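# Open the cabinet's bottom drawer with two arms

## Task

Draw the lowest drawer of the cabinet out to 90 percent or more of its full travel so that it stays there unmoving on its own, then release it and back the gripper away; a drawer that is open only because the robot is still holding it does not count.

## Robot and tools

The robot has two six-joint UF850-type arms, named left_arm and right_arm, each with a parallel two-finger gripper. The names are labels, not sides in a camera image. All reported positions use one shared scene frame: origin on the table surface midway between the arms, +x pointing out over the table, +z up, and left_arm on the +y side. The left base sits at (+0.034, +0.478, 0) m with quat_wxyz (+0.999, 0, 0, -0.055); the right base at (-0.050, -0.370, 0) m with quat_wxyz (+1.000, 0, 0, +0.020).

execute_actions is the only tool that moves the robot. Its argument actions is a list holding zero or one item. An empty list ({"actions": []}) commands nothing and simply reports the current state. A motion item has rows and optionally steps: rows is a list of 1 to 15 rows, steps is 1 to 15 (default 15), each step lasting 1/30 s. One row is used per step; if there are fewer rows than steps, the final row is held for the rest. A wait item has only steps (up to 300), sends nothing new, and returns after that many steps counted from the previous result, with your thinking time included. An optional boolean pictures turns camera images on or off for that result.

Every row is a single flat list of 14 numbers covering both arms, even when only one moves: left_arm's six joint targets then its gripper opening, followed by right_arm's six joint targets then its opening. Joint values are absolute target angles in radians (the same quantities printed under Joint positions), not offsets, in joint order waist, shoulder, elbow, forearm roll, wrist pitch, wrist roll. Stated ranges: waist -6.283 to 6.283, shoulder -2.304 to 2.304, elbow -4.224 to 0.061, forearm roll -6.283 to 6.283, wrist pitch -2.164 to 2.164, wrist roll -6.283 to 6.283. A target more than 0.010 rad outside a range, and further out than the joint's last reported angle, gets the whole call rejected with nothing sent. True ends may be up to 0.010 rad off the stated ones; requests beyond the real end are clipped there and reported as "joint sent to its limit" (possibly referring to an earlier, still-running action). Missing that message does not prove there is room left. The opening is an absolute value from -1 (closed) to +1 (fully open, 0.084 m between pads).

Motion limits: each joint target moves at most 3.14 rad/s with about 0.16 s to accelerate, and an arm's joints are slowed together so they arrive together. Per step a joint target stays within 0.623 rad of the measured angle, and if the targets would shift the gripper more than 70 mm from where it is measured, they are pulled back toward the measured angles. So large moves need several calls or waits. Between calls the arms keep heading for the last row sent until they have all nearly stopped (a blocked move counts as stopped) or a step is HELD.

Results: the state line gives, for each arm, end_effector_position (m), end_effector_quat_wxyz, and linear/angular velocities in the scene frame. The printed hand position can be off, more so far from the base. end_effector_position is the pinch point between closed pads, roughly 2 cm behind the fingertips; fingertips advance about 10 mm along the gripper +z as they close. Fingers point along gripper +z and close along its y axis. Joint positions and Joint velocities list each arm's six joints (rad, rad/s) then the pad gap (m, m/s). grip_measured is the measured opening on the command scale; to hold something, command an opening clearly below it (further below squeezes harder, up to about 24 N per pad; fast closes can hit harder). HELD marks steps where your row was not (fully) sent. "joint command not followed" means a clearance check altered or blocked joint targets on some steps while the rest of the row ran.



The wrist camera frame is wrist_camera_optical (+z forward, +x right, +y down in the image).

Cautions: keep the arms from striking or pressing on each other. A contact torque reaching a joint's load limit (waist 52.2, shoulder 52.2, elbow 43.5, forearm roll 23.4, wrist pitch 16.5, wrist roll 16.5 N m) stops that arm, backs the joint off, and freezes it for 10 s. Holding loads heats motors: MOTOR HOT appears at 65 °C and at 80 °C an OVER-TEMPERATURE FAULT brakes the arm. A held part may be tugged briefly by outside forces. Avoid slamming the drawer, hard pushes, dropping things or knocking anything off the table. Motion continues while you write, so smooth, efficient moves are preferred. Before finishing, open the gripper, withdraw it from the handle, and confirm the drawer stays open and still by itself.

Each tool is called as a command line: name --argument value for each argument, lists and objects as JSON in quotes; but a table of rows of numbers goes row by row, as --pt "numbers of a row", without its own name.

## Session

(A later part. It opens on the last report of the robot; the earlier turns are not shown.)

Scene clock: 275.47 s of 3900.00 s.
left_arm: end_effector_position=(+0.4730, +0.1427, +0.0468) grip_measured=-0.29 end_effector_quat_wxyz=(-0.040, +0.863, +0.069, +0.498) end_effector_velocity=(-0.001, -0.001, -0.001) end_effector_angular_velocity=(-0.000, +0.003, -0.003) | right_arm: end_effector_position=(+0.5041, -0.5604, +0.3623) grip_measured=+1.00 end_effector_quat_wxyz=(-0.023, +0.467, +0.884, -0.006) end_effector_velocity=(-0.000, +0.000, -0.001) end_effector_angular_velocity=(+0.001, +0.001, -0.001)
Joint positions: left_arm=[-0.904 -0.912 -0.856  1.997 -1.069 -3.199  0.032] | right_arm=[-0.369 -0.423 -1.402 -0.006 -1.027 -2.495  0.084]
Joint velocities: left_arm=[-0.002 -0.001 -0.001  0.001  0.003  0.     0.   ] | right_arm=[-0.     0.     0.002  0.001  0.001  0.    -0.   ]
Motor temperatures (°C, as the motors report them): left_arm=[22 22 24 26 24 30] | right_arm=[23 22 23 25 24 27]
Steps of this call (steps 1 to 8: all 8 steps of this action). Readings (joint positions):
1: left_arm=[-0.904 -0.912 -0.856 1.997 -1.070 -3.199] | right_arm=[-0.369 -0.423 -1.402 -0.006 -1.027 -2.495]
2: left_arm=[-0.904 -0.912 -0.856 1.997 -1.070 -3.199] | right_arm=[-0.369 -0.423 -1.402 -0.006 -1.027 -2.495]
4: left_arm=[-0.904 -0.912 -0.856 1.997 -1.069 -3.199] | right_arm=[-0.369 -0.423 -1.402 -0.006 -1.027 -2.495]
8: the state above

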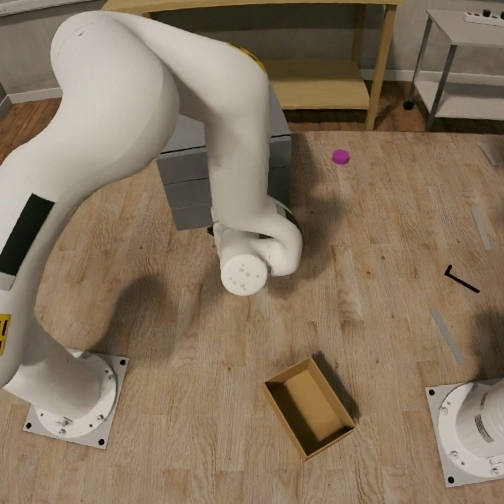

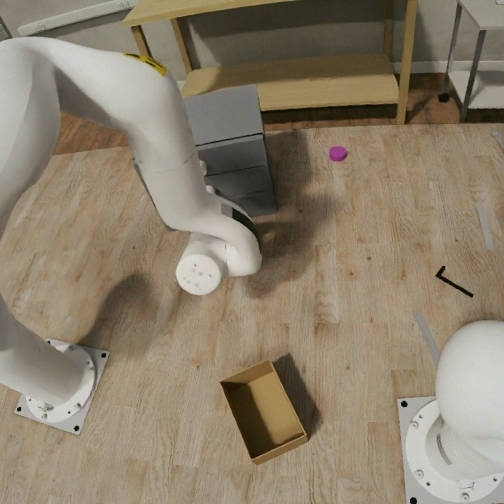

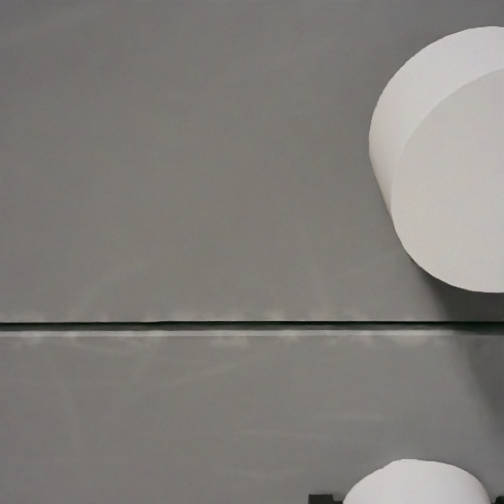

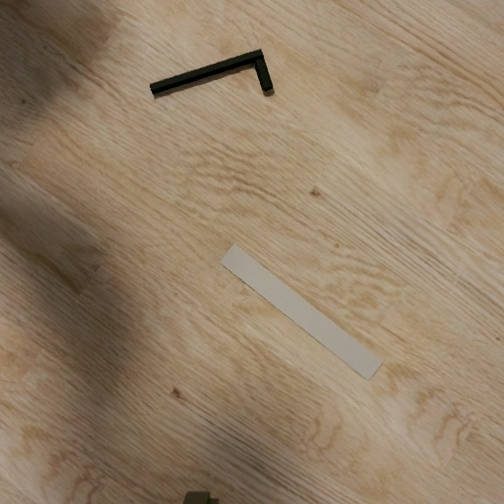

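execute_actions --actions '[{"rows": [ [-0.9040,-0.9114,-0.8560,1.9978,-1.0692,-3.1991,-1,-0.369,-0.423,-1.402,-0.006,-1.027,-2.495,1], [-0.9046,-0.9110,-0.8548,1.9973,-1.0693,-3.1994,-1,-0.369,-0.423,-1.402,-0.006,-1.027,-2.495,1], [-0.9061,-0.9108,-0.8540,1.9961,-1.0694,-3.1999,-1,-0.369,-0.423,-1.402,-0.006,-1.027,-2.495,1], [-0.9088,-0.9104,-0.8527,1.9939,-1.0696,-3.2010,-1,-0.369,-0.423,-1.402,-0.006,-1.027,-2.495,1], [-0.9130,-0.9099,-0.8507,1.9905,-1.0700,-3.2026,-1,-0.369,-0.423,-1.402,-0.006,-1.027,-2.495,1], [-0.9187,-0.9091,-0.8480,1.9858,-1.0705,-3.2047,-1,-0.369,-0.423,-1.402,-0.006,-1.027,-2.495,1], [-0.9262,-0.9081,-0.8446,1.9797,-1.0710,-3.2075,-1,-0.369,-0.423,-1.402,-0.006,-1.027,-2.495,1], [-0.9353,-0.9070,-0.8406,1.9721,-1.0716,-3.2108,-1,-0.369,-0.423,-1.402,-0.006,-1.027,-2.495,1], [-0.9461,-0.9057,-0.8360,1.9632,-1.0723,-3.2145,-1,-0.369,-0.423,-1.402,-0.006,-1.027,-2.495,1], [-0.9585,-0.9043,-0.8309,1.9529,-1.0728,-3.2188,-1,-0.369,-0.423,-1.402,-0.006,-1.027,-2.495,1], [-0.9723,-0.9028,-0.8255,1.9413,-1.0733,-3.2233,-1,-0.369,-0.423,-1.402,-0.006,-1.027,-2.495,1], [-0.9873,-0.9012,-0.8199,1.9286,-1.0736,-3.2281,-1,-0.369,-0.423,-1.402,-0.006,-1.027,-2.495,1], [-1.0034,-0.8997,-0.8143,1.9149,-1.0738,-3.2330,-1,-0.369,-0.423,-1.402,-0.006,-1.027,-2.495,1], [-1.0202,-0.8982,-0.8089,1.9004,-1.0737,-3.2378,-1,-0.369,-0.423,-1.402,-0.006,-1.027,-2.495,1], [-1.0375,-0.8968,-0.8036,1.8855,-1.0735,-3.2425,-1,-0.369,-0.423,-1.402,-0.006,-1.027,-2.495,1] ], "steps": 15}]' --pictures false

execute_actions --actions '[{"rows": [ [-1.0549,-0.8955,-0.7988,1.8702,-1.0730,-3.2470,-1,-0.369,-0.423,-1.402,-0.006,-1.027,-2.495,1], [-1.0722,-0.8943,-0.7943,1.8550,-1.0724,-3.2511,-1,-0.369,-0.423,-1.402,-0.006,-1.027,-2.495,1], [-1.0891,-0.8932,-0.7903,1.8401,-1.0716,-3.2549,-1,-0.369,-0.423,-1.402,-0.006,-1.027,-2.495,1], [-1.1051,-0.8923,-0.7867,1.8257,-1.0706,-3.2583,-1,-0.369,-0.423,-1.402,-0.006,-1.027,-2.495,1], [-1.1200,-0.8915,-0.7837,1.8123,-1.0696,-3.2612,-1,-0.369,-0.423,-1.402,-0.006,-1.027,-2.495,1], [-1.1336,-0.8909,-0.7812,1.8000,-1.0687,-3.2636,-1,-0.369,-0.423,-1.402,-0.006,-1.027,-2.495,1], [-1.1456,-0.8904,-0.7792,1.7890,-1.0677,-3.2656,-1,-0.369,-0.423,-1.402,-0.006,-1.027,-2.495,1], [-1.1559,-0.8900,-0.7776,1.7796,-1.0669,-3.2673,-1,-0.369,-0.423,-1.402,-0.006,-1.027,-2.495,1], [-1.1643,-0.8897,-0.7763,1.7718,-1.0662,-3.2685,-1,-0.369,-0.423,-1.402,-0.006,-1.027,-2.495,1], [-1.1709,-0.8894,-0.7754,1.7657,-1.0656,-3.2695,-1,-0.369,-0.423,-1.402,-0.006,-1.027,-2.495,1], [-1.1757,-0.8893,-0.7747,1.7613,-1.0651,-3.2701,-1,-0.369,-0.423,-1.402,-0.006,-1.027,-2.495,1], [-1.1789,-0.8892,-0.7743,1.7583,-1.0648,-3.2706,-1,-0.369,-0.423,-1.402,-0.006,-1.027,-2.495,1], [-1.1806,-0.8891,-0.7741,1.7567,-1.0647,-3.2708,-1,-0.369,-0.423,-1.402,-0.006,-1.027,-2.495,1], [-1.1814,-0.8891,-0.7740,1.7560,-1.0646,-3.2709,-1,-0.369,-0.423,-1.402,-0.006,-1.027,-2.495,1] ], "steps": 15}]' --pictures false

execute_actions --actions '[{"steps": 12}]'

Scene clock: 328.70 s of 3900.00 s.
left_arm: end_effector_position=(+0.4401, +0.1372, +0.0471) grip_measured=-0.29 end_effector_quat_wxyz=(-0.040, +0.863, +0.068, +0.498) end_effector_velocity=(-0.182, -0.031, +0.001) end_effector_angular_velocity=(+0.001, +0.001, -0.004) | right_arm: end_effector_position=(+0.5041, -0.5604, +0.3623) grip_measured=+1.00 end_effector_quat_wxyz=(-0.023, +0.467, +0.884, -0.006) end_effector_velocity=(-0.000, +0.000, -0.001) end_effector_angular_velocity=(+0.001, +0.001, +0.000)
Joint positions: left_arm=[-0.977 -0.902 -0.825  1.937 -1.073 -3.224  0.031] | right_arm=[-0.369 -0.423 -1.402 -0.006 -1.027 -2.495  0.084]
Joint velocities: left_arm=[-0.414  0.044  0.152 -0.348 -0.009 -0.127  0.   ] | right_arm=[ 0.     0.     0.001  0.001 -0.    -0.001  0.   ]
Motor temperatures (°C, as the motors report them): left_arm=[22 22 24 26 24 30] | right_arm=[23 22 23 25 24 27]
Steps of this call (steps 1 to 15: the robot went on to your last target; steps 16 to 90: nothing new was sent; then 49.73 s passed at rest; steps 91 to 105: all 15 steps of this action). Readings (joint positions):
91: left_arm=[-0.904 -0.912 -0.857 1.998 -1.069 -3.199] | right_arm=[-0.369 -0.423 -1.402 -0.006 -1.027 -2.495]
92: left_arm=[-0.904 -0.912 -0.857 1.998 -1.069 -3.199] | right_arm=[-0.369 -0.423 -1.402 -0.006 -1.027 -2.495]
94: left_arm=[-0.904 -0.911 -0.856 1.997 -1.069 -3.199] | right_arm=[-0.369 -0.423 -1.402 -0.006 -1.027 -2.495]
98: left_arm=[-0.912 -0.910 -0.853 1.991 -1.070 -3.203] | right_arm=[-0.369 -0.423 -1.402 -0.006 -1.027 -2.495]
105: the state above

Scene clock: 329.20 s of 3900.00 s.
left_arm: end_effector_position=(+0.3591, +0.1241, +0.0470) grip_measured=-0.29 end_effector_quat_wxyz=(-0.040, +0.864, +0.068, +0.498) end_effector_velocity=(-0.049, -0.007, +0.000) end_effector_angular_velocity=(-0.001, +0.001, +0.001) | right_arm: end_effector_position=(+0.5041, -0.5604, +0.3623) grip_measured=+1.00 end_effector_quat_wxyz=(-0.023, +0.467, +0.884, -0.006) end_effector_velocity=(+0.001, -0.000, +0.001) end_effector_angular_velocity=(-0.000, -0.002, +0.000)
Joint positions: left_arm=[-1.17  -0.889 -0.776  1.767 -1.065 -3.269  0.032] | right_arm=[-0.369 -0.423 -1.402 -0.006 -1.027 -2.495  0.084]
Joint velocities: left_arm=[-0.121  0.006  0.019 -0.112  0.012 -0.019  0.   ] | right_arm=[ 0.    -0.    -0.002  0.     0.    -0.     0.   ]
Motor temperatures (°C, as the motors report them): left_arm=[22 22 24 26 24 30] | right_arm=[23 22 23 25 24 27]
Steps of this call (steps 1 to 15: all 15 steps of this action). Readings (joint positions):
1: left_arm=[-0.991 -0.901 -0.820 1.925 -1.073 -3.229] | right_arm=[-0.369 -0.423 -1.402 -0.006 -1.027 -2.495]
2: left_arm=[-1.006 -0.900 -0.815 1.912 -1.073 -3.233] | right_arm=[-0.369 -0.423 -1.402 -0.006 -1.027 -2.495]
4: left_arm=[-1.039 -0.897 -0.805 1.885 -1.073 -3.242] | right_arm=[-0.369 -0.423 -1.402 -0.006 -1.027 -2.495]
8: left_arm=[-1.103 -0.893 -0.789 1.828 -1.070 -3.257] | right_arm=[-0.369 -0.423 -1.402 -0.006 -1.027 -2.495]
15: the state above

Scene clock: 329.60 s of 3900.00 s.
left_arm: end_effector_position=(+0.3547, +0.1237, +0.0471) grip_measured=-0.29 end_effector_quat_wxyz=(-0.040, +0.863, +0.068, +0.498) end_effector_velocity=(-0.001, -0.000, +0.001) end_effector_angular_velocity=(+0.000, -0.002, -0.000) | right_arm: end_effector_position=(+0.5041, -0.5604, +0.3623) grip_measured=+1.00 end_effector_quat_wxyz=(-0.023, +0.467, +0.884, -0.006) end_effector_velocity=(-0.000, +0.000, -0.000) end_effector_angular_velocity=(+0.000, +0.000, -0.000)
Joint positions: left_arm=[-1.181 -0.889 -0.775  1.757 -1.064 -3.271  0.032] | right_arm=[-0.369 -0.423 -1.402 -0.006 -1.027 -2.495  0.084]
Joint velocities: left_arm=[-0.003  0.001  0.001 -0.004 -0.001  0.     0.   ] | right_arm=[-0.     0.     0.001 -0.     0.001  0.    -0.   ]
Motor temperatures (°C, as the motors report them): left_arm=[22 22 24 26 24 30] | right_arm=[23 22 23 25 24 27]
Steps of this call (steps 1 to 12: the robot went on to your last target). Readings (joint positions):
1: left_arm=[-1.174 -0.889 -0.776 1.764 -1.065 -3.270] | right_arm=[-0.369 -0.423 -1.402 -0.006 -1.027 -2.495]
2: left_arm=[-1.176 -0.889 -0.776 1.762 -1.064 -3.270] | right_arm=[-0.369 -0.423 -1.402 -0.006 -1.027 -2.495]
4: left_arm=[-1.179 -0.889 -0.775 1.759 -1.064 -3.270] | right_arm=[-0.369 -0.423 -1.402 -0.006 -1.027 -2.495]
8: left_arm=[-1.181 -0.889 -0.775 1.757 -1.064 -3.271] | right_arm=[-0.369 -0.423 -1.402 -0.006 -1.027 -2.495]
12: the state above

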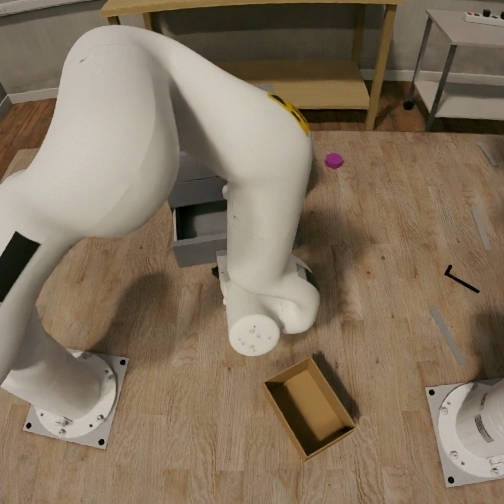

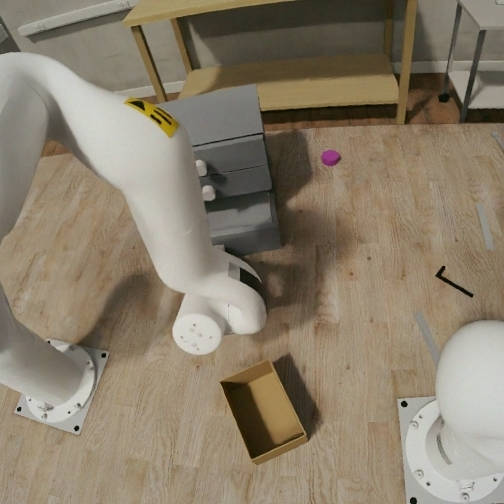

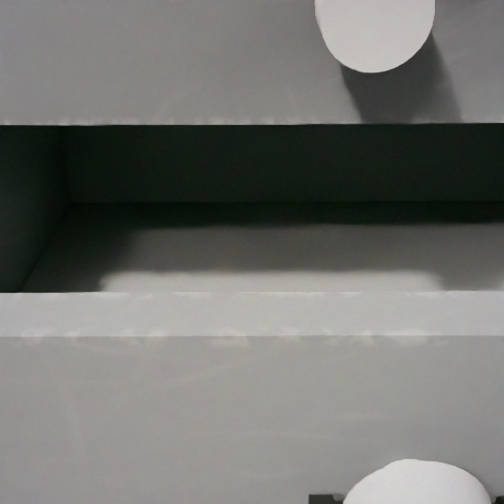

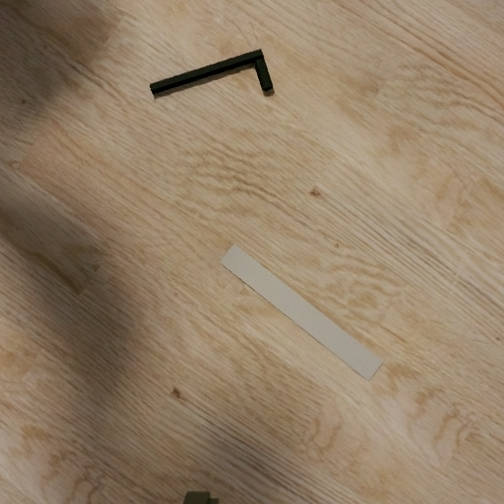

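zoom_image --camera "cam_head_right" --region '[170, 70, 330, 270]'

zoom_image --camera "cam_left_wrist" --region '[0, 90, 230, 320]'

zoom_image --camera "cam_head_left" --region '[140, 140, 260, 290]'

Region (170, 70, 330, 270) of cam_head_right's 504x504 image, scaled by 2.520, with more detail than that image has; it fills the left 403 columns of this view, and the rest is white.

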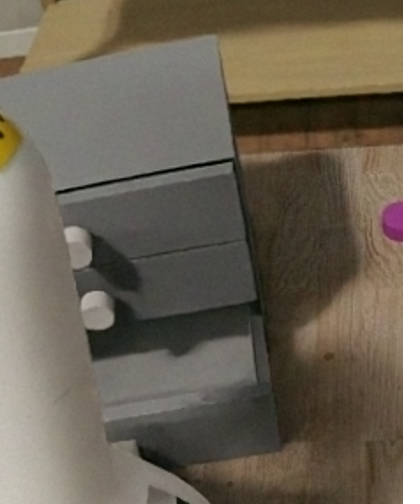

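Region (0, 90, 230, 320) of cam_left_wrist's 504x504 image, scaled by 2.191, with more detail than that image has.

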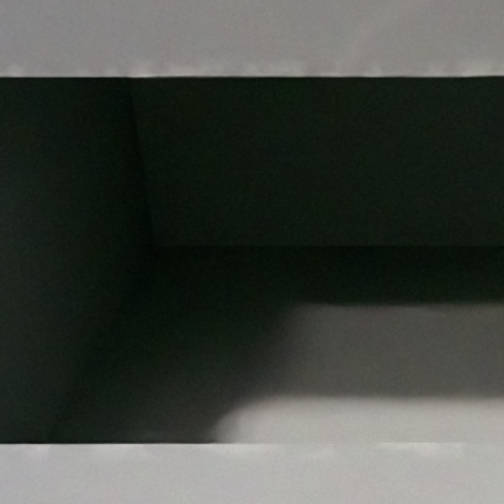

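Region (140, 140, 260, 290) of cam_head_left's 504x504 image, scaled by 3.360, with more detail than that image has; it fills the left 403 columns of this view, and the rest is white.

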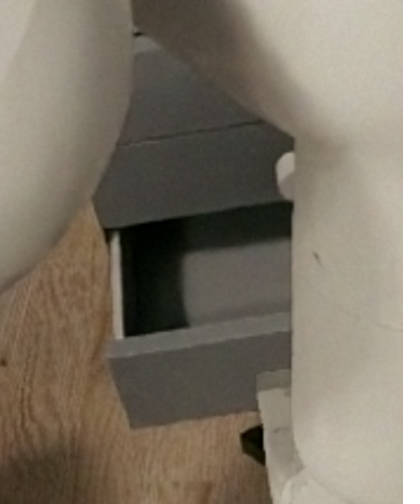

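execute_actions --actions '[{"rows": [ [-1.1816,-0.8891,-0.7740,1.7558,-1.0646,-3.2709,-1,-0.369,-0.423,-1.402,-0.006,-1.027,-2.495,1], [-1.1826,-0.8891,-0.7739,1.7549,-1.0645,-3.2710,-1,-0.369,-0.423,-1.402,-0.006,-1.027,-2.495,1], [-1.1850,-0.8891,-0.7738,1.7526,-1.0642,-3.2713,-1,-0.369,-0.423,-1.402,-0.006,-1.027,-2.495,1], [-1.1889,-0.8890,-0.7735,1.7489,-1.0638,-3.2717,-1,-0.369,-0.423,-1.402,-0.006,-1.027,-2.495,1], [-1.1944,-0.8890,-0.7732,1.7437,-1.0633,-3.2722,-1,-0.369,-0.423,-1.402,-0.006,-1.027,-2.495,1], [-1.2010,-0.8889,-0.7728,1.7374,-1.0626,-3.2729,-1,-0.369,-0.423,-1.402,-0.006,-1.027,-2.495,1], [-1.2085,-0.8888,-0.7723,1.7304,-1.0618,-3.2736,-1,-0.369,-0.423,-1.402,-0.006,-1.027,-2.495,1], [-1.2162,-0.8887,-0.7719,1.7231,-1.0610,-3.2744,-1,-0.369,-0.423,-1.402,-0.006,-1.027,-2.495,1], [-1.2237,-0.8886,-0.7714,1.7161,-1.0602,-3.2751,-1,-0.369,-0.423,-1.402,-0.006,-1.027,-2.495,1], [-1.2303,-0.8885,-0.7710,1.7098,-1.0595,-3.2758,-1,-0.369,-0.423,-1.402,-0.006,-1.027,-2.495,1], [-1.2358,-0.8885,-0.7707,1.7046,-1.0590,-3.2763,-1,-0.369,-0.423,-1.402,-0.006,-1.027,-2.495,1], [-1.2397,-0.8884,-0.7704,1.7009,-1.0586,-3.2767,-1,-0.369,-0.423,-1.402,-0.006,-1.027,-2.495,1], [-1.2421,-0.8884,-0.7703,1.6986,-1.0583,-3.2770,-1,-0.369,-0.423,-1.402,-0.006,-1.027,-2.495,1], [-1.2431,-0.8884,-0.7702,1.6977,-1.0582,-3.2771,-1,-0.369,-0.423,-1.402,-0.006,-1.027,-2.495,1], [-1.2433,-0.8884,-0.7702,1.6975,-1.0582,-3.2771,-1,-0.369,-0.423,-1.402,-0.006,-1.027,-2.495,1] ], "steps": 15}]' --pictures false

execute_actions --actions '[{"steps": 9}]'

Scene clock: 375.57 s of 3900.00 s.
left_arm: end_effector_position=(+0.3339, +0.1203, +0.0470) grip_measured=-0.29 end_effector_quat_wxyz=(-0.040, +0.863, +0.068, +0.498) end_effector_velocity=(-0.042, -0.007, +0.000) end_effector_angular_velocity=(-0.003, -0.002, +0.002) | right_arm: end_effector_position=(+0.5041, -0.5604, +0.3623) grip_measured=+1.00 end_effector_quat_wxyz=(-0.023, +0.467, +0.884, -0.006) end_effector_velocity=(-0.000, +0.000, -0.000) end_effector_angular_velocity=(+0.000, +0.001, -0.000)
Joint positions: left_arm=[-1.234 -0.889 -0.77   1.706 -1.059 -3.276  0.032] | right_arm=[-0.369 -0.423 -1.402 -0.006 -1.027 -2.495  0.084]
Joint velocities: left_arm=[-0.106  0.001  0.006 -0.102  0.01  -0.012 -0.   ] | right_arm=[-0.    -0.     0.001 -0.    -0.     0.     0.   ]
Motor temperatures (°C, as the motors report them): left_arm=[22 22 24 26 24 30] | right_arm=[23 22 23 25 24 27]
Steps of this call (steps 1 to 30: the robot went on to your last target; steps 31 to 100: nothing new was sent; then 42.13 s passed at rest; steps 101 to 115: all 15 steps of this action). Readings (joint positions):
101: left_arm=[-1.181 -0.889 -0.774 1.756 -1.065 -3.271] | right_arm=[-0.369 -0.423 -1.402 -0.006 -1.027 -2.495]
102: left_arm=[-1.181 -0.889 -0.774 1.756 -1.065 -3.271] | right_arm=[-0.369 -0.423 -1.402 -0.006 -1.027 -2.495]
104: left_arm=[-1.182 -0.889 -0.774 1.755 -1.065 -3.271] | right_arm=[-0.369 -0.423 -1.402 -0.006 -1.027 -2.495]
108: left_arm=[-1.194 -0.889 -0.773 1.744 -1.064 -3.272] | right_arm=[-0.369 -0.423 -1.402 -0.006 -1.027 -2.495]
115: the state above

Scene clock: 375.87 s of 3900.00 s.
left_arm: end_effector_position=(+0.3303, +0.1196, +0.0470) grip_measured=-0.29 end_effector_quat_wxyz=(-0.040, +0.863, +0.069, +0.498) end_effector_velocity=(-0.002, -0.001, +0.000) end_effector_angular_velocity=(-0.001, -0.001, -0.002) | right_arm: end_effector_position=(+0.5041, -0.5604, +0.3623) grip_measured=+1.00 end_effector_quat_wxyz=(-0.023, +0.467, +0.884, -0.006) end_effector_velocity=(-0.000, -0.000, -0.001) end_effector_angular_velocity=(-0.000, +0.001, +0.000)
Joint positions: left_arm=[-1.243 -0.888 -0.77   1.698 -1.058 -3.277  0.032] | right_arm=[-0.369 -0.423 -1.402 -0.006 -1.027 -2.495  0.084]
Joint velocities: left_arm=[-0.005  0.001 -0.001 -0.003  0.    -0.    -0.   ] | right_arm=[ 0.    -0.     0.001 -0.001  0.001 -0.     0.   ]
Motor temperatures (°C, as the motors report them): left_arm=[22 22 24 26 24 30] | right_arm=[23 22 23 25 24 27]
Steps of this call (steps 1 to 9: the robot went on to your last target). Readings (joint positions):
1: left_arm=[-1.237 -0.889 -0.770 1.704 -1.059 -3.276] | right_arm=[-0.369 -0.423 -1.402 -0.006 -1.027 -2.495]
2: left_arm=[-1.239 -0.888 -0.770 1.702 -1.059 -3.277] | right_arm=[-0.369 -0.423 -1.402 -0.006 -1.027 -2.495]
4: left_arm=[-1.241 -0.888 -0.770 1.699 -1.059 -3.277] | right_arm=[-0.369 -0.423 -1.402 -0.006 -1.027 -2.495]
8: left_arm=[-1.243 -0.888 -0.770 1.698 -1.058 -3.277] | right_arm=[-0.369 -0.423 -1.402 -0.006 -1.027 -2.495]
9: the state above

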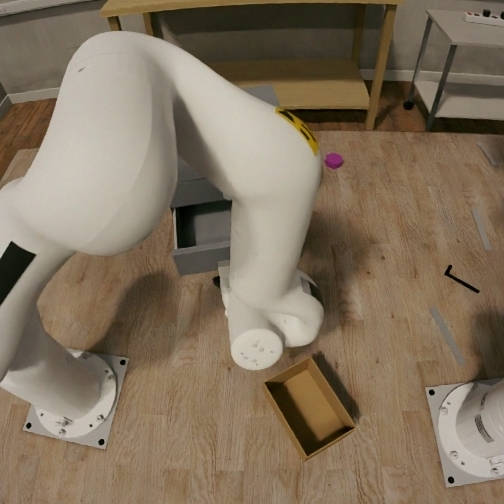

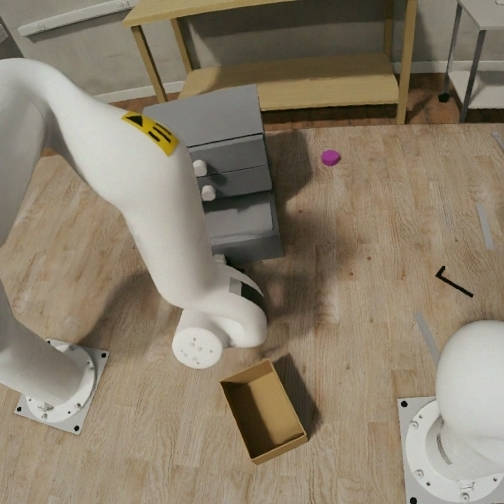

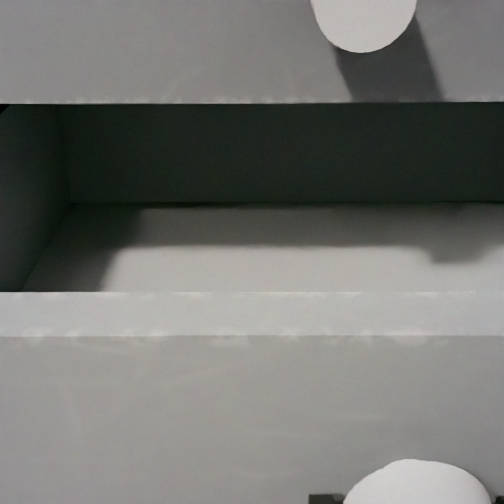

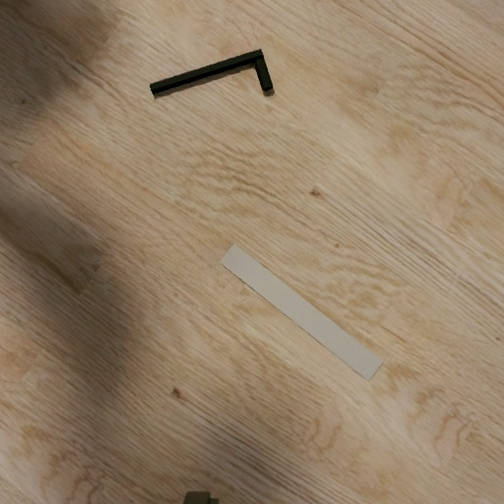

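execute_actions --actions '[{"rows": [ [-1.2480,-0.8883,-0.7699,1.6930,-1.0577,-3.2774,-1,-0.369,-0.423,-1.402,-0.006,-1.027,-2.495,1], [-1.2530,-0.8882,-0.7697,1.6882,-1.0571,-3.2777,-1,-0.369,-0.423,-1.402,-0.006,-1.027,-2.495,1], [-1.2580,-0.8882,-0.7694,1.6834,-1.0566,-3.2780,-1,-0.369,-0.423,-1.402,-0.006,-1.027,-2.495,1], [-1.2620,-0.8881,-0.7692,1.6795,-1.0561,-3.2782,-1,-0.369,-0.423,-1.402,-0.006,-1.027,-2.495,1] ], "steps": 15}]'

Scene clock: 379.30 s of 3900.00 s.
left_arm: end_effector_position=(+0.3228, +0.1181, +0.0470) grip_measured=-0.29 end_effector_quat_wxyz=(-0.040, +0.863, +0.069, +0.498) end_effector_velocity=(-0.001, +0.000, +0.000) end_effector_angular_velocity=(-0.000, -0.001, +0.002) | right_arm: end_effector_position=(+0.5041, -0.5604, +0.3623) grip_measured=+1.00 end_effector_quat_wxyz=(-0.023, +0.467, +0.884, -0.006) end_effector_velocity=(-0.001, +0.000, -0.001) end_effector_angular_velocity=(+0.000, +0.002, +0.000)
Joint positions: left_arm=[-1.262 -0.888 -0.769  1.68  -1.056 -3.278  0.032] | right_arm=[-0.369 -0.423 -1.402 -0.006 -1.027 -2.495  0.084]
Joint velocities: left_arm=[-0.002 -0.     0.    -0.003 -0.001 -0.001 -0.   ] | right_arm=[-0.     0.     0.001 -0.    -0.    -0.    -0.   ]
Motor temperatures (°C, as the motors report them): left_arm=[22 22 24 26 24 30] | right_arm=[23 22 23 25 24 27]
Steps of this call (steps 1 to 15: the robot went on to your last target; steps 16 to 88: nothing new was sent; steps 89 to 103: all 15 steps of this action). Readings (joint positions):
89: left_arm=[-1.243 -0.888 -0.770 1.697 -1.058 -3.277] | right_arm=[-0.369 -0.423 -1.402 -0.006 -1.027 -2.495]
90: left_arm=[-1.244 -0.888 -0.770 1.697 -1.058 -3.277] | right_arm=[-0.369 -0.423 -1.402 -0.006 -1.027 -2.495]
92: left_arm=[-1.248 -0.888 -0.770 1.692 -1.058 -3.277] | right_arm=[-0.369 -0.423 -1.402 -0.006 -1.027 -2.495]
96: left_arm=[-1.259 -0.888 -0.769 1.683 -1.056 -3.278] | right_arm=[-0.369 -0.423 -1.402 -0.006 -1.027 -2.495]
103: the state above

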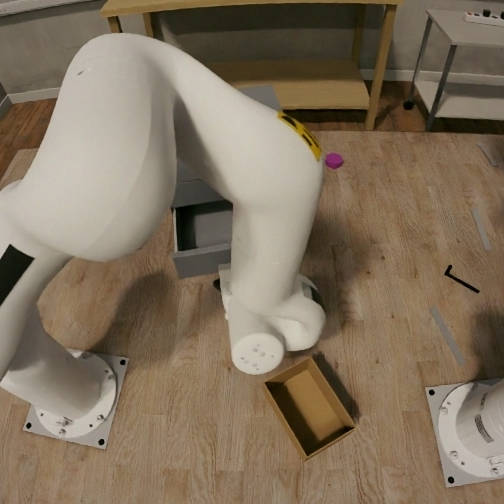

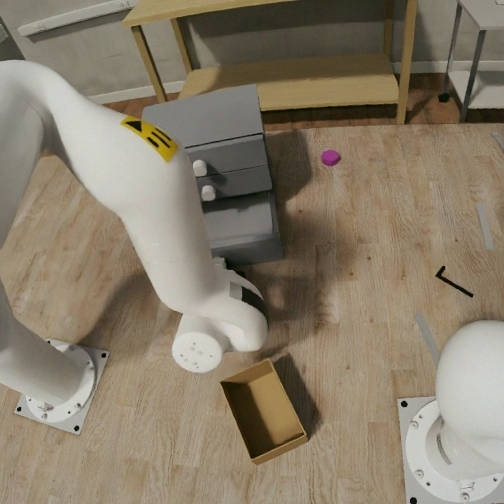

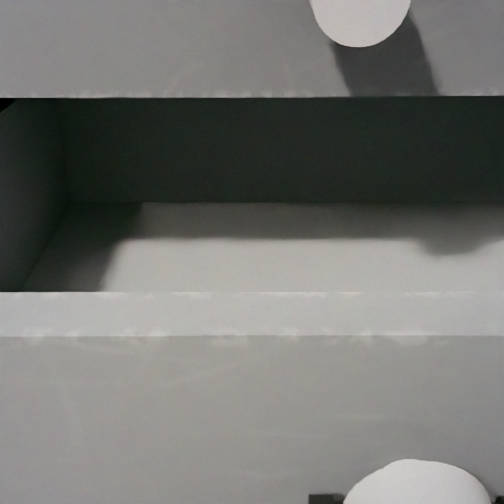

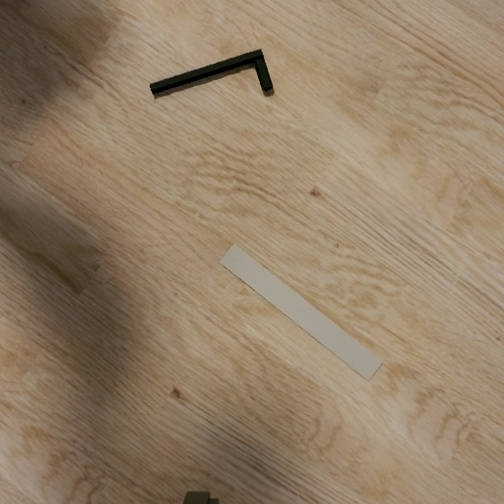

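execute_actions --actions '[{"rows": [ [-1.2682,-0.8881,-0.7690,1.6735,-1.0554,-3.2785,-1,-0.369,-0.423,-1.402,-0.006,-1.027,-2.495,1], [-1.2745,-0.8880,-0.7688,1.6674,-1.0546,-3.2788,-1,-0.369,-0.423,-1.402,-0.006,-1.027,-2.495,1], [-1.2807,-0.8880,-0.7686,1.6613,-1.0539,-3.2790,-1,-0.369,-0.423,-1.402,-0.006,-1.027,-2.495,1] ], "steps": 13}]'

Scene clock: 382.00 s of 3900.00 s.
left_arm: end_effector_position=(+0.3155, +0.1169, +0.0470) grip_measured=-0.29 end_effector_quat_wxyz=(-0.040, +0.863, +0.069, +0.498) end_effector_velocity=(-0.002, -0.000, -0.000) end_effector_angular_velocity=(+0.000, +0.001, -0.000) | right_arm: end_effector_position=(+0.5041, -0.5604, +0.3623) grip_measured=+1.00 end_effector_quat_wxyz=(-0.023, +0.467, +0.884, -0.006) end_effector_velocity=(+0.001, -0.000, +0.001) end_effector_angular_velocity=(-0.001, -0.002, -0.000)
Joint positions: left_arm=[-1.28  -0.888 -0.769  1.662 -1.054 -3.279  0.032] | right_arm=[-0.369 -0.423 -1.402 -0.006 -1.027 -2.495  0.084]
Joint velocities: left_arm=[-0.004 -0.     0.    -0.003  0.001 -0.     0.   ] | right_arm=[-0.     0.    -0.002 -0.     0.     0.    -0.   ]
Motor temperatures (°C, as the motors report them): left_arm=[22 22 24 26 24 30] | right_arm=[23 22 23 25 24 27]
Steps of this call (steps 1 to 15: the robot went on to your last target; steps 16 to 68: nothing new was sent; steps 69 to 81: all 13 steps of this action). Readings (joint positions):
69: left_arm=[-1.262 -0.888 -0.769 1.679 -1.056 -3.278] | right_arm=[-0.369 -0.423 -1.402 -0.006 -1.027 -2.495]
70: left_arm=[-1.263 -0.888 -0.769 1.679 -1.056 -3.278] | right_arm=[-0.369 -0.423 -1.402 -0.006 -1.027 -2.495]
72: left_arm=[-1.269 -0.888 -0.769 1.673 -1.055 -3.278] | right_arm=[-0.369 -0.423 -1.402 -0.006 -1.027 -2.495]
76: left_arm=[-1.278 -0.888 -0.769 1.664 -1.054 -3.279] | right_arm=[-0.369 -0.423 -1.402 -0.006 -1.027 -2.495]
81: the state above

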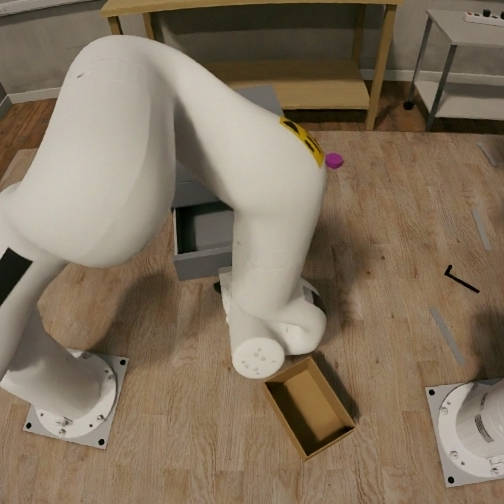

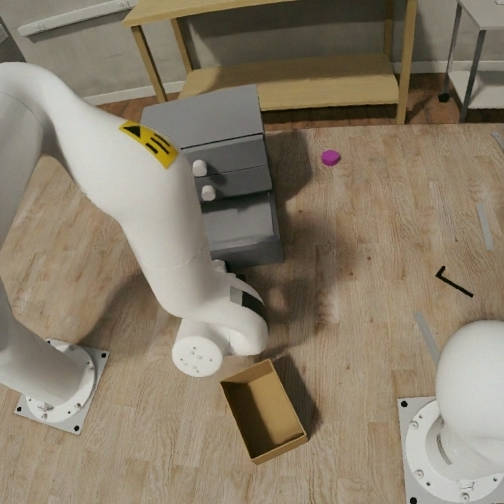

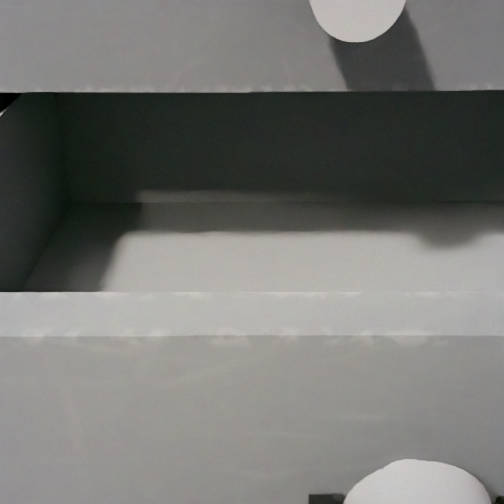

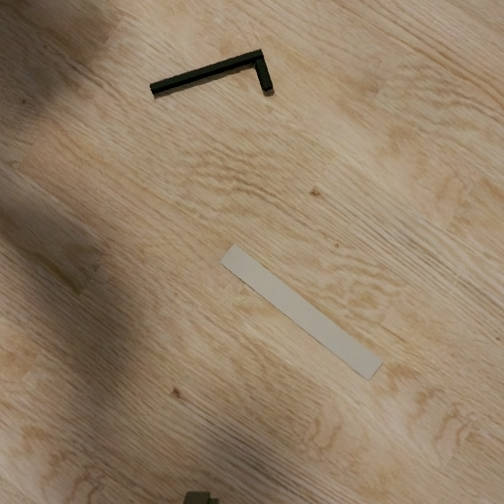

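execute_actions --actions '[{"rows": [ [-1.2870,-0.8880,-0.7685,1.6552,-1.0532,-3.2792,-1,-0.369,-0.423,-1.402,-0.006,-1.027,-2.495,1], [-1.2932,-0.8880,-0.7684,1.6491,-1.0524,-3.2793,-1,-0.369,-0.423,-1.402,-0.006,-1.027,-2.495,1], [-1.2994,-0.8880,-0.7684,1.6429,-1.0517,-3.2794,-1,-0.369,-0.423,-1.402,-0.006,-1.027,-2.495,1] ], "steps": 13}]'

Scene clock: 385.27 s of 3900.00 s.
left_arm: end_effector_position=(+0.3081, +0.1158, +0.0470) grip_measured=-0.29 end_effector_quat_wxyz=(-0.040, +0.863, +0.069, +0.498) end_effector_velocity=(-0.002, -0.000, -0.000) end_effector_angular_velocity=(+0.001, +0.000, -0.000) | right_arm: end_effector_position=(+0.5041, -0.5604, +0.3623) grip_measured=+1.00 end_effector_quat_wxyz=(-0.023, +0.467, +0.884, -0.006) end_effector_velocity=(-0.000, +0.000, -0.000) end_effector_angular_velocity=(+0.000, +0.001, +0.000)
Joint positions: left_arm=[-1.299 -0.888 -0.768  1.643 -1.052 -3.279  0.032] | right_arm=[-0.369 -0.423 -1.402 -0.006 -1.027 -2.495  0.084]
Joint velocities: left_arm=[-0.005 -0.     0.    -0.005  0.001  0.     0.   ] | right_arm=[-0.     0.     0.001 -0.    -0.    -0.     0.   ]
Motor temperatures (°C, as the motors report them): left_arm=[22 22 24 26 24 30] | right_arm=[23 22 23 25 24 27]
Steps of this call (steps 1 to 15: the robot went on to your last target; steps 16 to 85: nothing new was sent; steps 86 to 98: all 13 steps of this action). Readings (joint positions):
86: left_arm=[-1.281 -0.888 -0.769 1.661 -1.054 -3.279] | right_arm=[-0.369 -0.423 -1.402 -0.006 -1.027 -2.495]
87: left_arm=[-1.282 -0.888 -0.769 1.660 -1.054 -3.279] | right_arm=[-0.369 -0.423 -1.402 -0.006 -1.027 -2.495]
89: left_arm=[-1.287 -0.888 -0.769 1.655 -1.053 -3.279] | right_arm=[-0.369 -0.423 -1.402 -0.006 -1.027 -2.495]
93: left_arm=[-1.297 -0.888 -0.768 1.645 -1.052 -3.279] | right_arm=[-0.369 -0.423 -1.402 -0.006 -1.027 -2.495]
98: the state above

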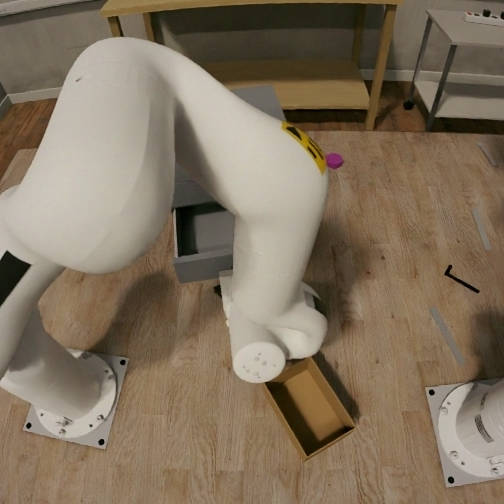

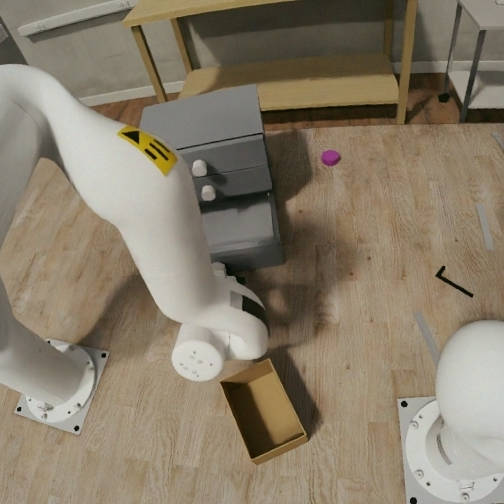

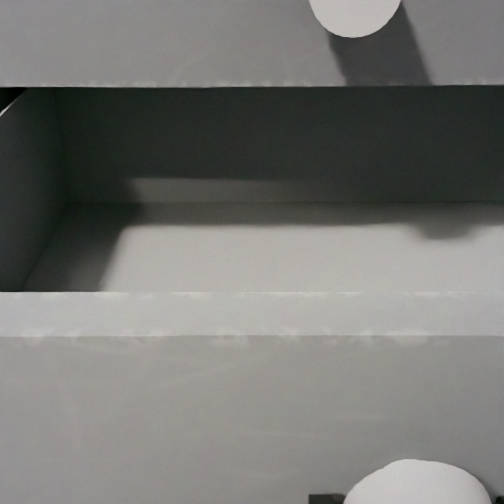

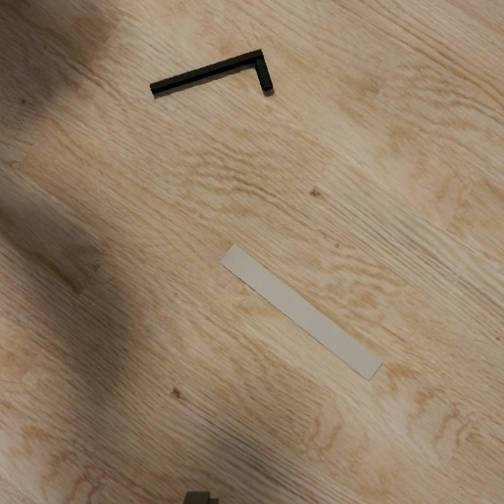

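execute_actions --actions '[{"rows": [ [-1.3057,-0.8880,-0.7684,1.6367,-1.0510,-3.2795,-1,-0.369,-0.423,-1.402,-0.006,-1.027,-2.495,1], [-1.3119,-0.8880,-0.7684,1.6306,-1.0502,-3.2795,-1,-0.369,-0.423,-1.402,-0.006,-1.027,-2.495,1], [-1.3181,-0.8880,-0.7685,1.6244,-1.0495,-3.2795,-1,-0.369,-0.423,-1.402,-0.006,-1.027,-2.495,1] ], "steps": 13}]'

Scene clock: 387.63 s of 3900.00 s.
left_arm: end_effector_position=(+0.3007, +0.1146, +0.0470) grip_measured=-0.29 end_effector_quat_wxyz=(-0.040, +0.863, +0.069, +0.498) end_effector_velocity=(-0.001, -0.000, +0.000) end_effector_angular_velocity=(-0.002, +0.000, +0.001) | right_arm: end_effector_position=(+0.5041, -0.5604, +0.3623) grip_measured=+1.00 end_effector_quat_wxyz=(-0.023, +0.467, +0.884, -0.006) end_effector_velocity=(+0.001, -0.000, +0.001) end_effector_angular_velocity=(-0.001, -0.002, -0.000)
Joint positions: left_arm=[-1.318 -0.888 -0.769  1.625 -1.049 -3.279  0.032] | right_arm=[-0.369 -0.423 -1.402 -0.006 -1.027 -2.495  0.084]
Joint velocities: left_arm=[-0.003  0.     0.    -0.004  0.001 -0.002 -0.   ] | right_arm=[-0.     0.    -0.002 -0.     0.     0.    -0.   ]
Motor temperatures (°C, as the motors report them): left_arm=[22 22 24 26 24 30] | right_arm=[23 22 23 25 24 27]
Steps of this call (steps 1 to 15: the robot went on to your last target; steps 16 to 58: nothing new was sent; steps 59 to 71: all 13 steps of this action). Readings (joint positions):
59: left_arm=[-1.299 -0.888 -0.768 1.643 -1.052 -3.279] | right_arm=[-0.369 -0.423 -1.402 -0.006 -1.027 -2.495]
60: left_arm=[-1.300 -0.888 -0.768 1.642 -1.052 -3.279] | right_arm=[-0.369 -0.423 -1.402 -0.006 -1.027 -2.495]
62: left_arm=[-1.306 -0.888 -0.768 1.636 -1.051 -3.279] | right_arm=[-0.369 -0.423 -1.402 -0.006 -1.027 -2.495]
66: left_arm=[-1.316 -0.888 -0.768 1.627 -1.050 -3.280] | right_arm=[-0.369 -0.423 -1.402 -0.006 -1.027 -2.495]
71: the state above

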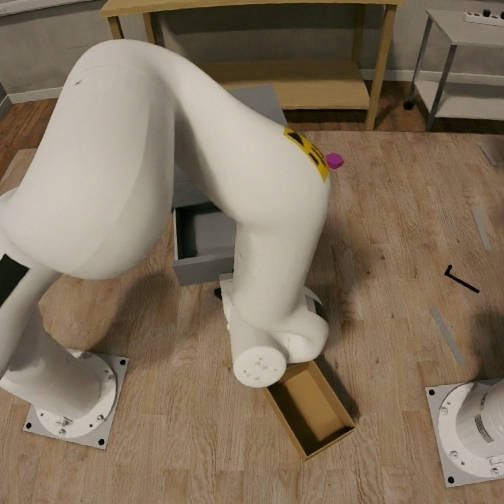

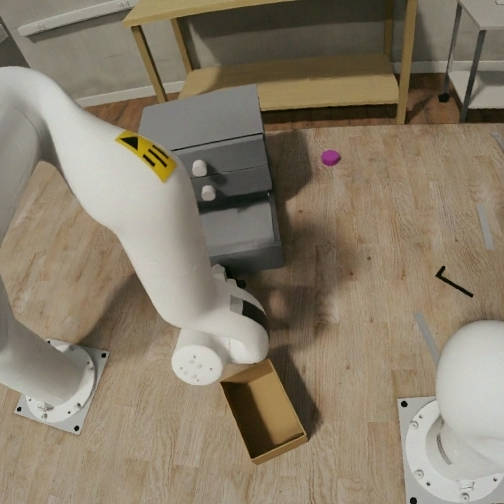

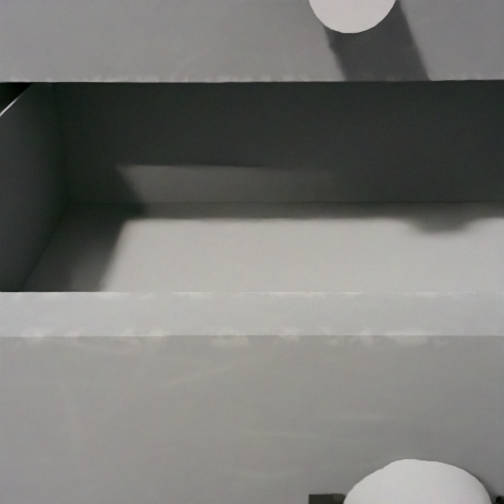

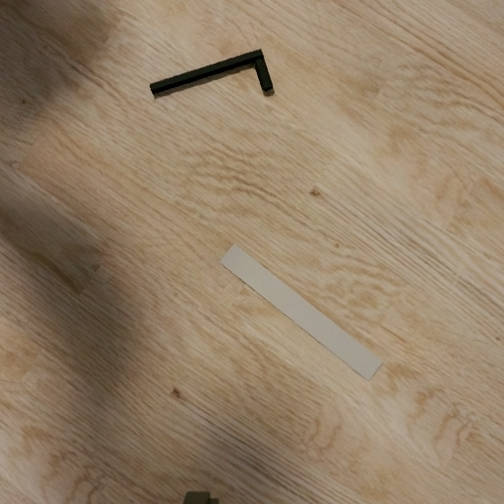

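execute_actions --actions '[{"rows": [ [-1.3244,-0.8880,-0.7686,1.6181,-1.0487,-3.2795,-1,-0.369,-0.423,-1.402,-0.006,-1.027,-2.495,1], [-1.3306,-0.8881,-0.7688,1.6119,-1.0480,-3.2794,-1,-0.369,-0.423,-1.402,-0.006,-1.027,-2.495,1], [-1.3368,-0.8881,-0.7690,1.6056,-1.0473,-3.2792,-1,-0.369,-0.423,-1.402,-0.006,-1.027,-2.495,1] ], "steps": 13}]'

Scene clock: 391.00 s of 3900.00 s.
left_arm: end_effector_position=(+0.2933, +0.1134, +0.0470) grip_measured=-0.29 end_effector_quat_wxyz=(-0.040, +0.863, +0.069, +0.498) end_effector_velocity=(-0.001, -0.000, +0.000) end_effector_angular_velocity=(-0.001, +0.000, +0.002) | right_arm: end_effector_position=(+0.5041, -0.5604, +0.3623) grip_measured=+1.00 end_effector_quat_wxyz=(-0.023, +0.467, +0.884, -0.006) end_effector_velocity=(+0.001, -0.000, +0.001) end_effector_angular_velocity=(-0.000, -0.002, -0.000)
Joint positions: left_arm=[-1.336 -0.888 -0.769  1.606 -1.047 -3.279  0.032] | right_arm=[-0.369 -0.423 -1.402 -0.006 -1.027 -2.495  0.084]
Joint velocities: left_arm=[-0.002  0.    -0.001 -0.004  0.001  0.    -0.   ] | right_arm=[-0.     0.    -0.002  0.001  0.    -0.     0.   ]
Motor temperatures (°C, as the motors report them): left_arm=[22 22 24 26 24 30] | right_arm=[23 22 23 25 24 27]
Steps of this call (steps 1 to 15: the robot went on to your last target; steps 16 to 88: nothing new was sent; steps 89 to 101: all 13 steps of this action). Readings (joint positions):
89: left_arm=[-1.318 -0.888 -0.769 1.624 -1.049 -3.279] | right_arm=[-0.369 -0.423 -1.402 -0.006 -1.027 -2.495]
90: left_arm=[-1.319 -0.888 -0.769 1.623 -1.049 -3.279] | right_arm=[-0.369 -0.423 -1.402 -0.006 -1.027 -2.495]
92: left_arm=[-1.325 -0.888 -0.769 1.618 -1.049 -3.279] | right_arm=[-0.369 -0.423 -1.402 -0.006 -1.027 -2.495]
96: left_arm=[-1.334 -0.888 -0.769 1.608 -1.048 -3.279] | right_arm=[-0.369 -0.423 -1.402 -0.006 -1.027 -2.495]
101: the state above

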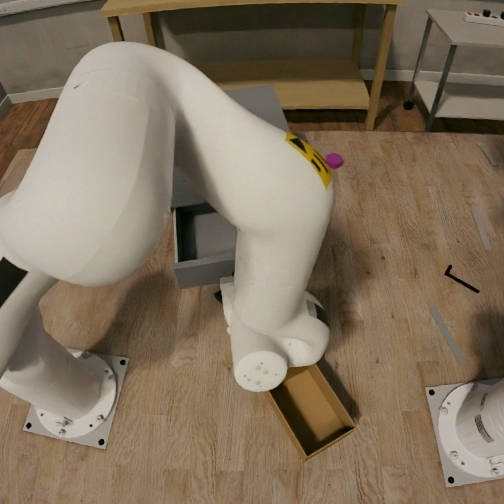

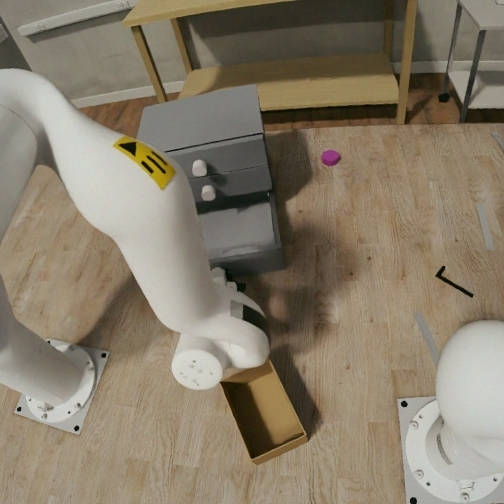

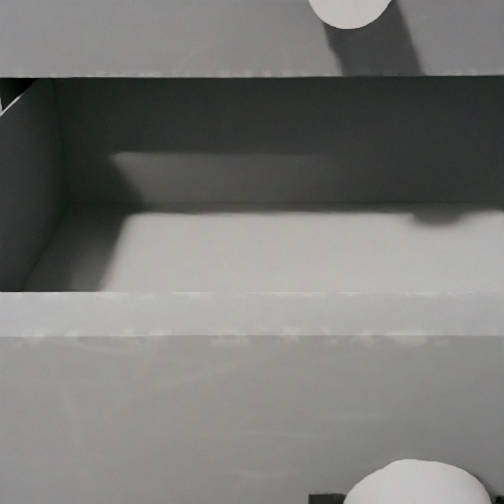

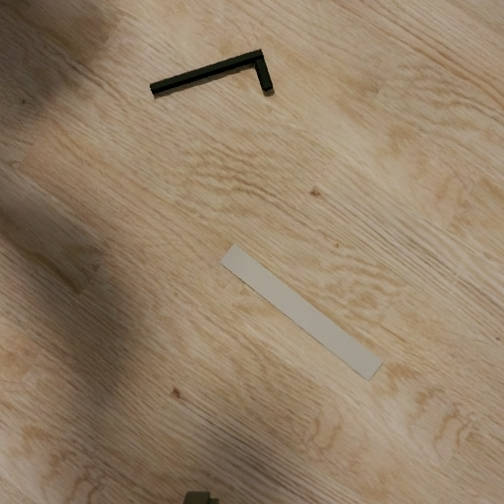

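zoom_image --camera "cam_left_wrist" --region '[0, 50, 200, 250]'

zoom_image --camera "cam_head_right" --region '[190, 150, 310, 290]'

zoom_image --camera "cam_head_left" --region '[150, 170, 260, 300]'

Region (0, 50, 200, 250) of cam_left_wrist's 504x504 image, scaled by 2.520, with more detail than that image has.

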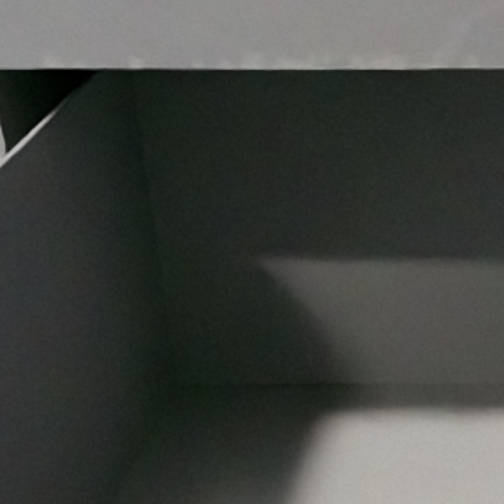

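Region (190, 150, 310, 290) of cam_head_right's 504x504 image, scaled by 3.600, with more detail than that image has; it fills the left 432 columns of this view, and the rest is white.

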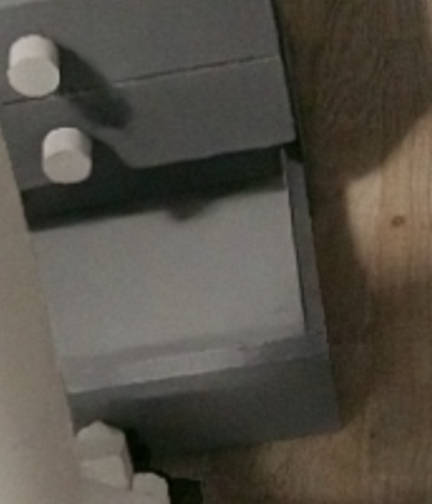

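Region (150, 170, 260, 300) of cam_head_left's 504x504 image, scaled by 3.877, with more detail than that image has; it fills the left 426 columns of this view, and the rest is white.

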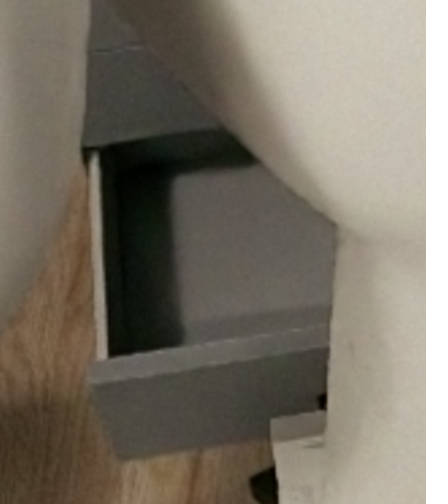

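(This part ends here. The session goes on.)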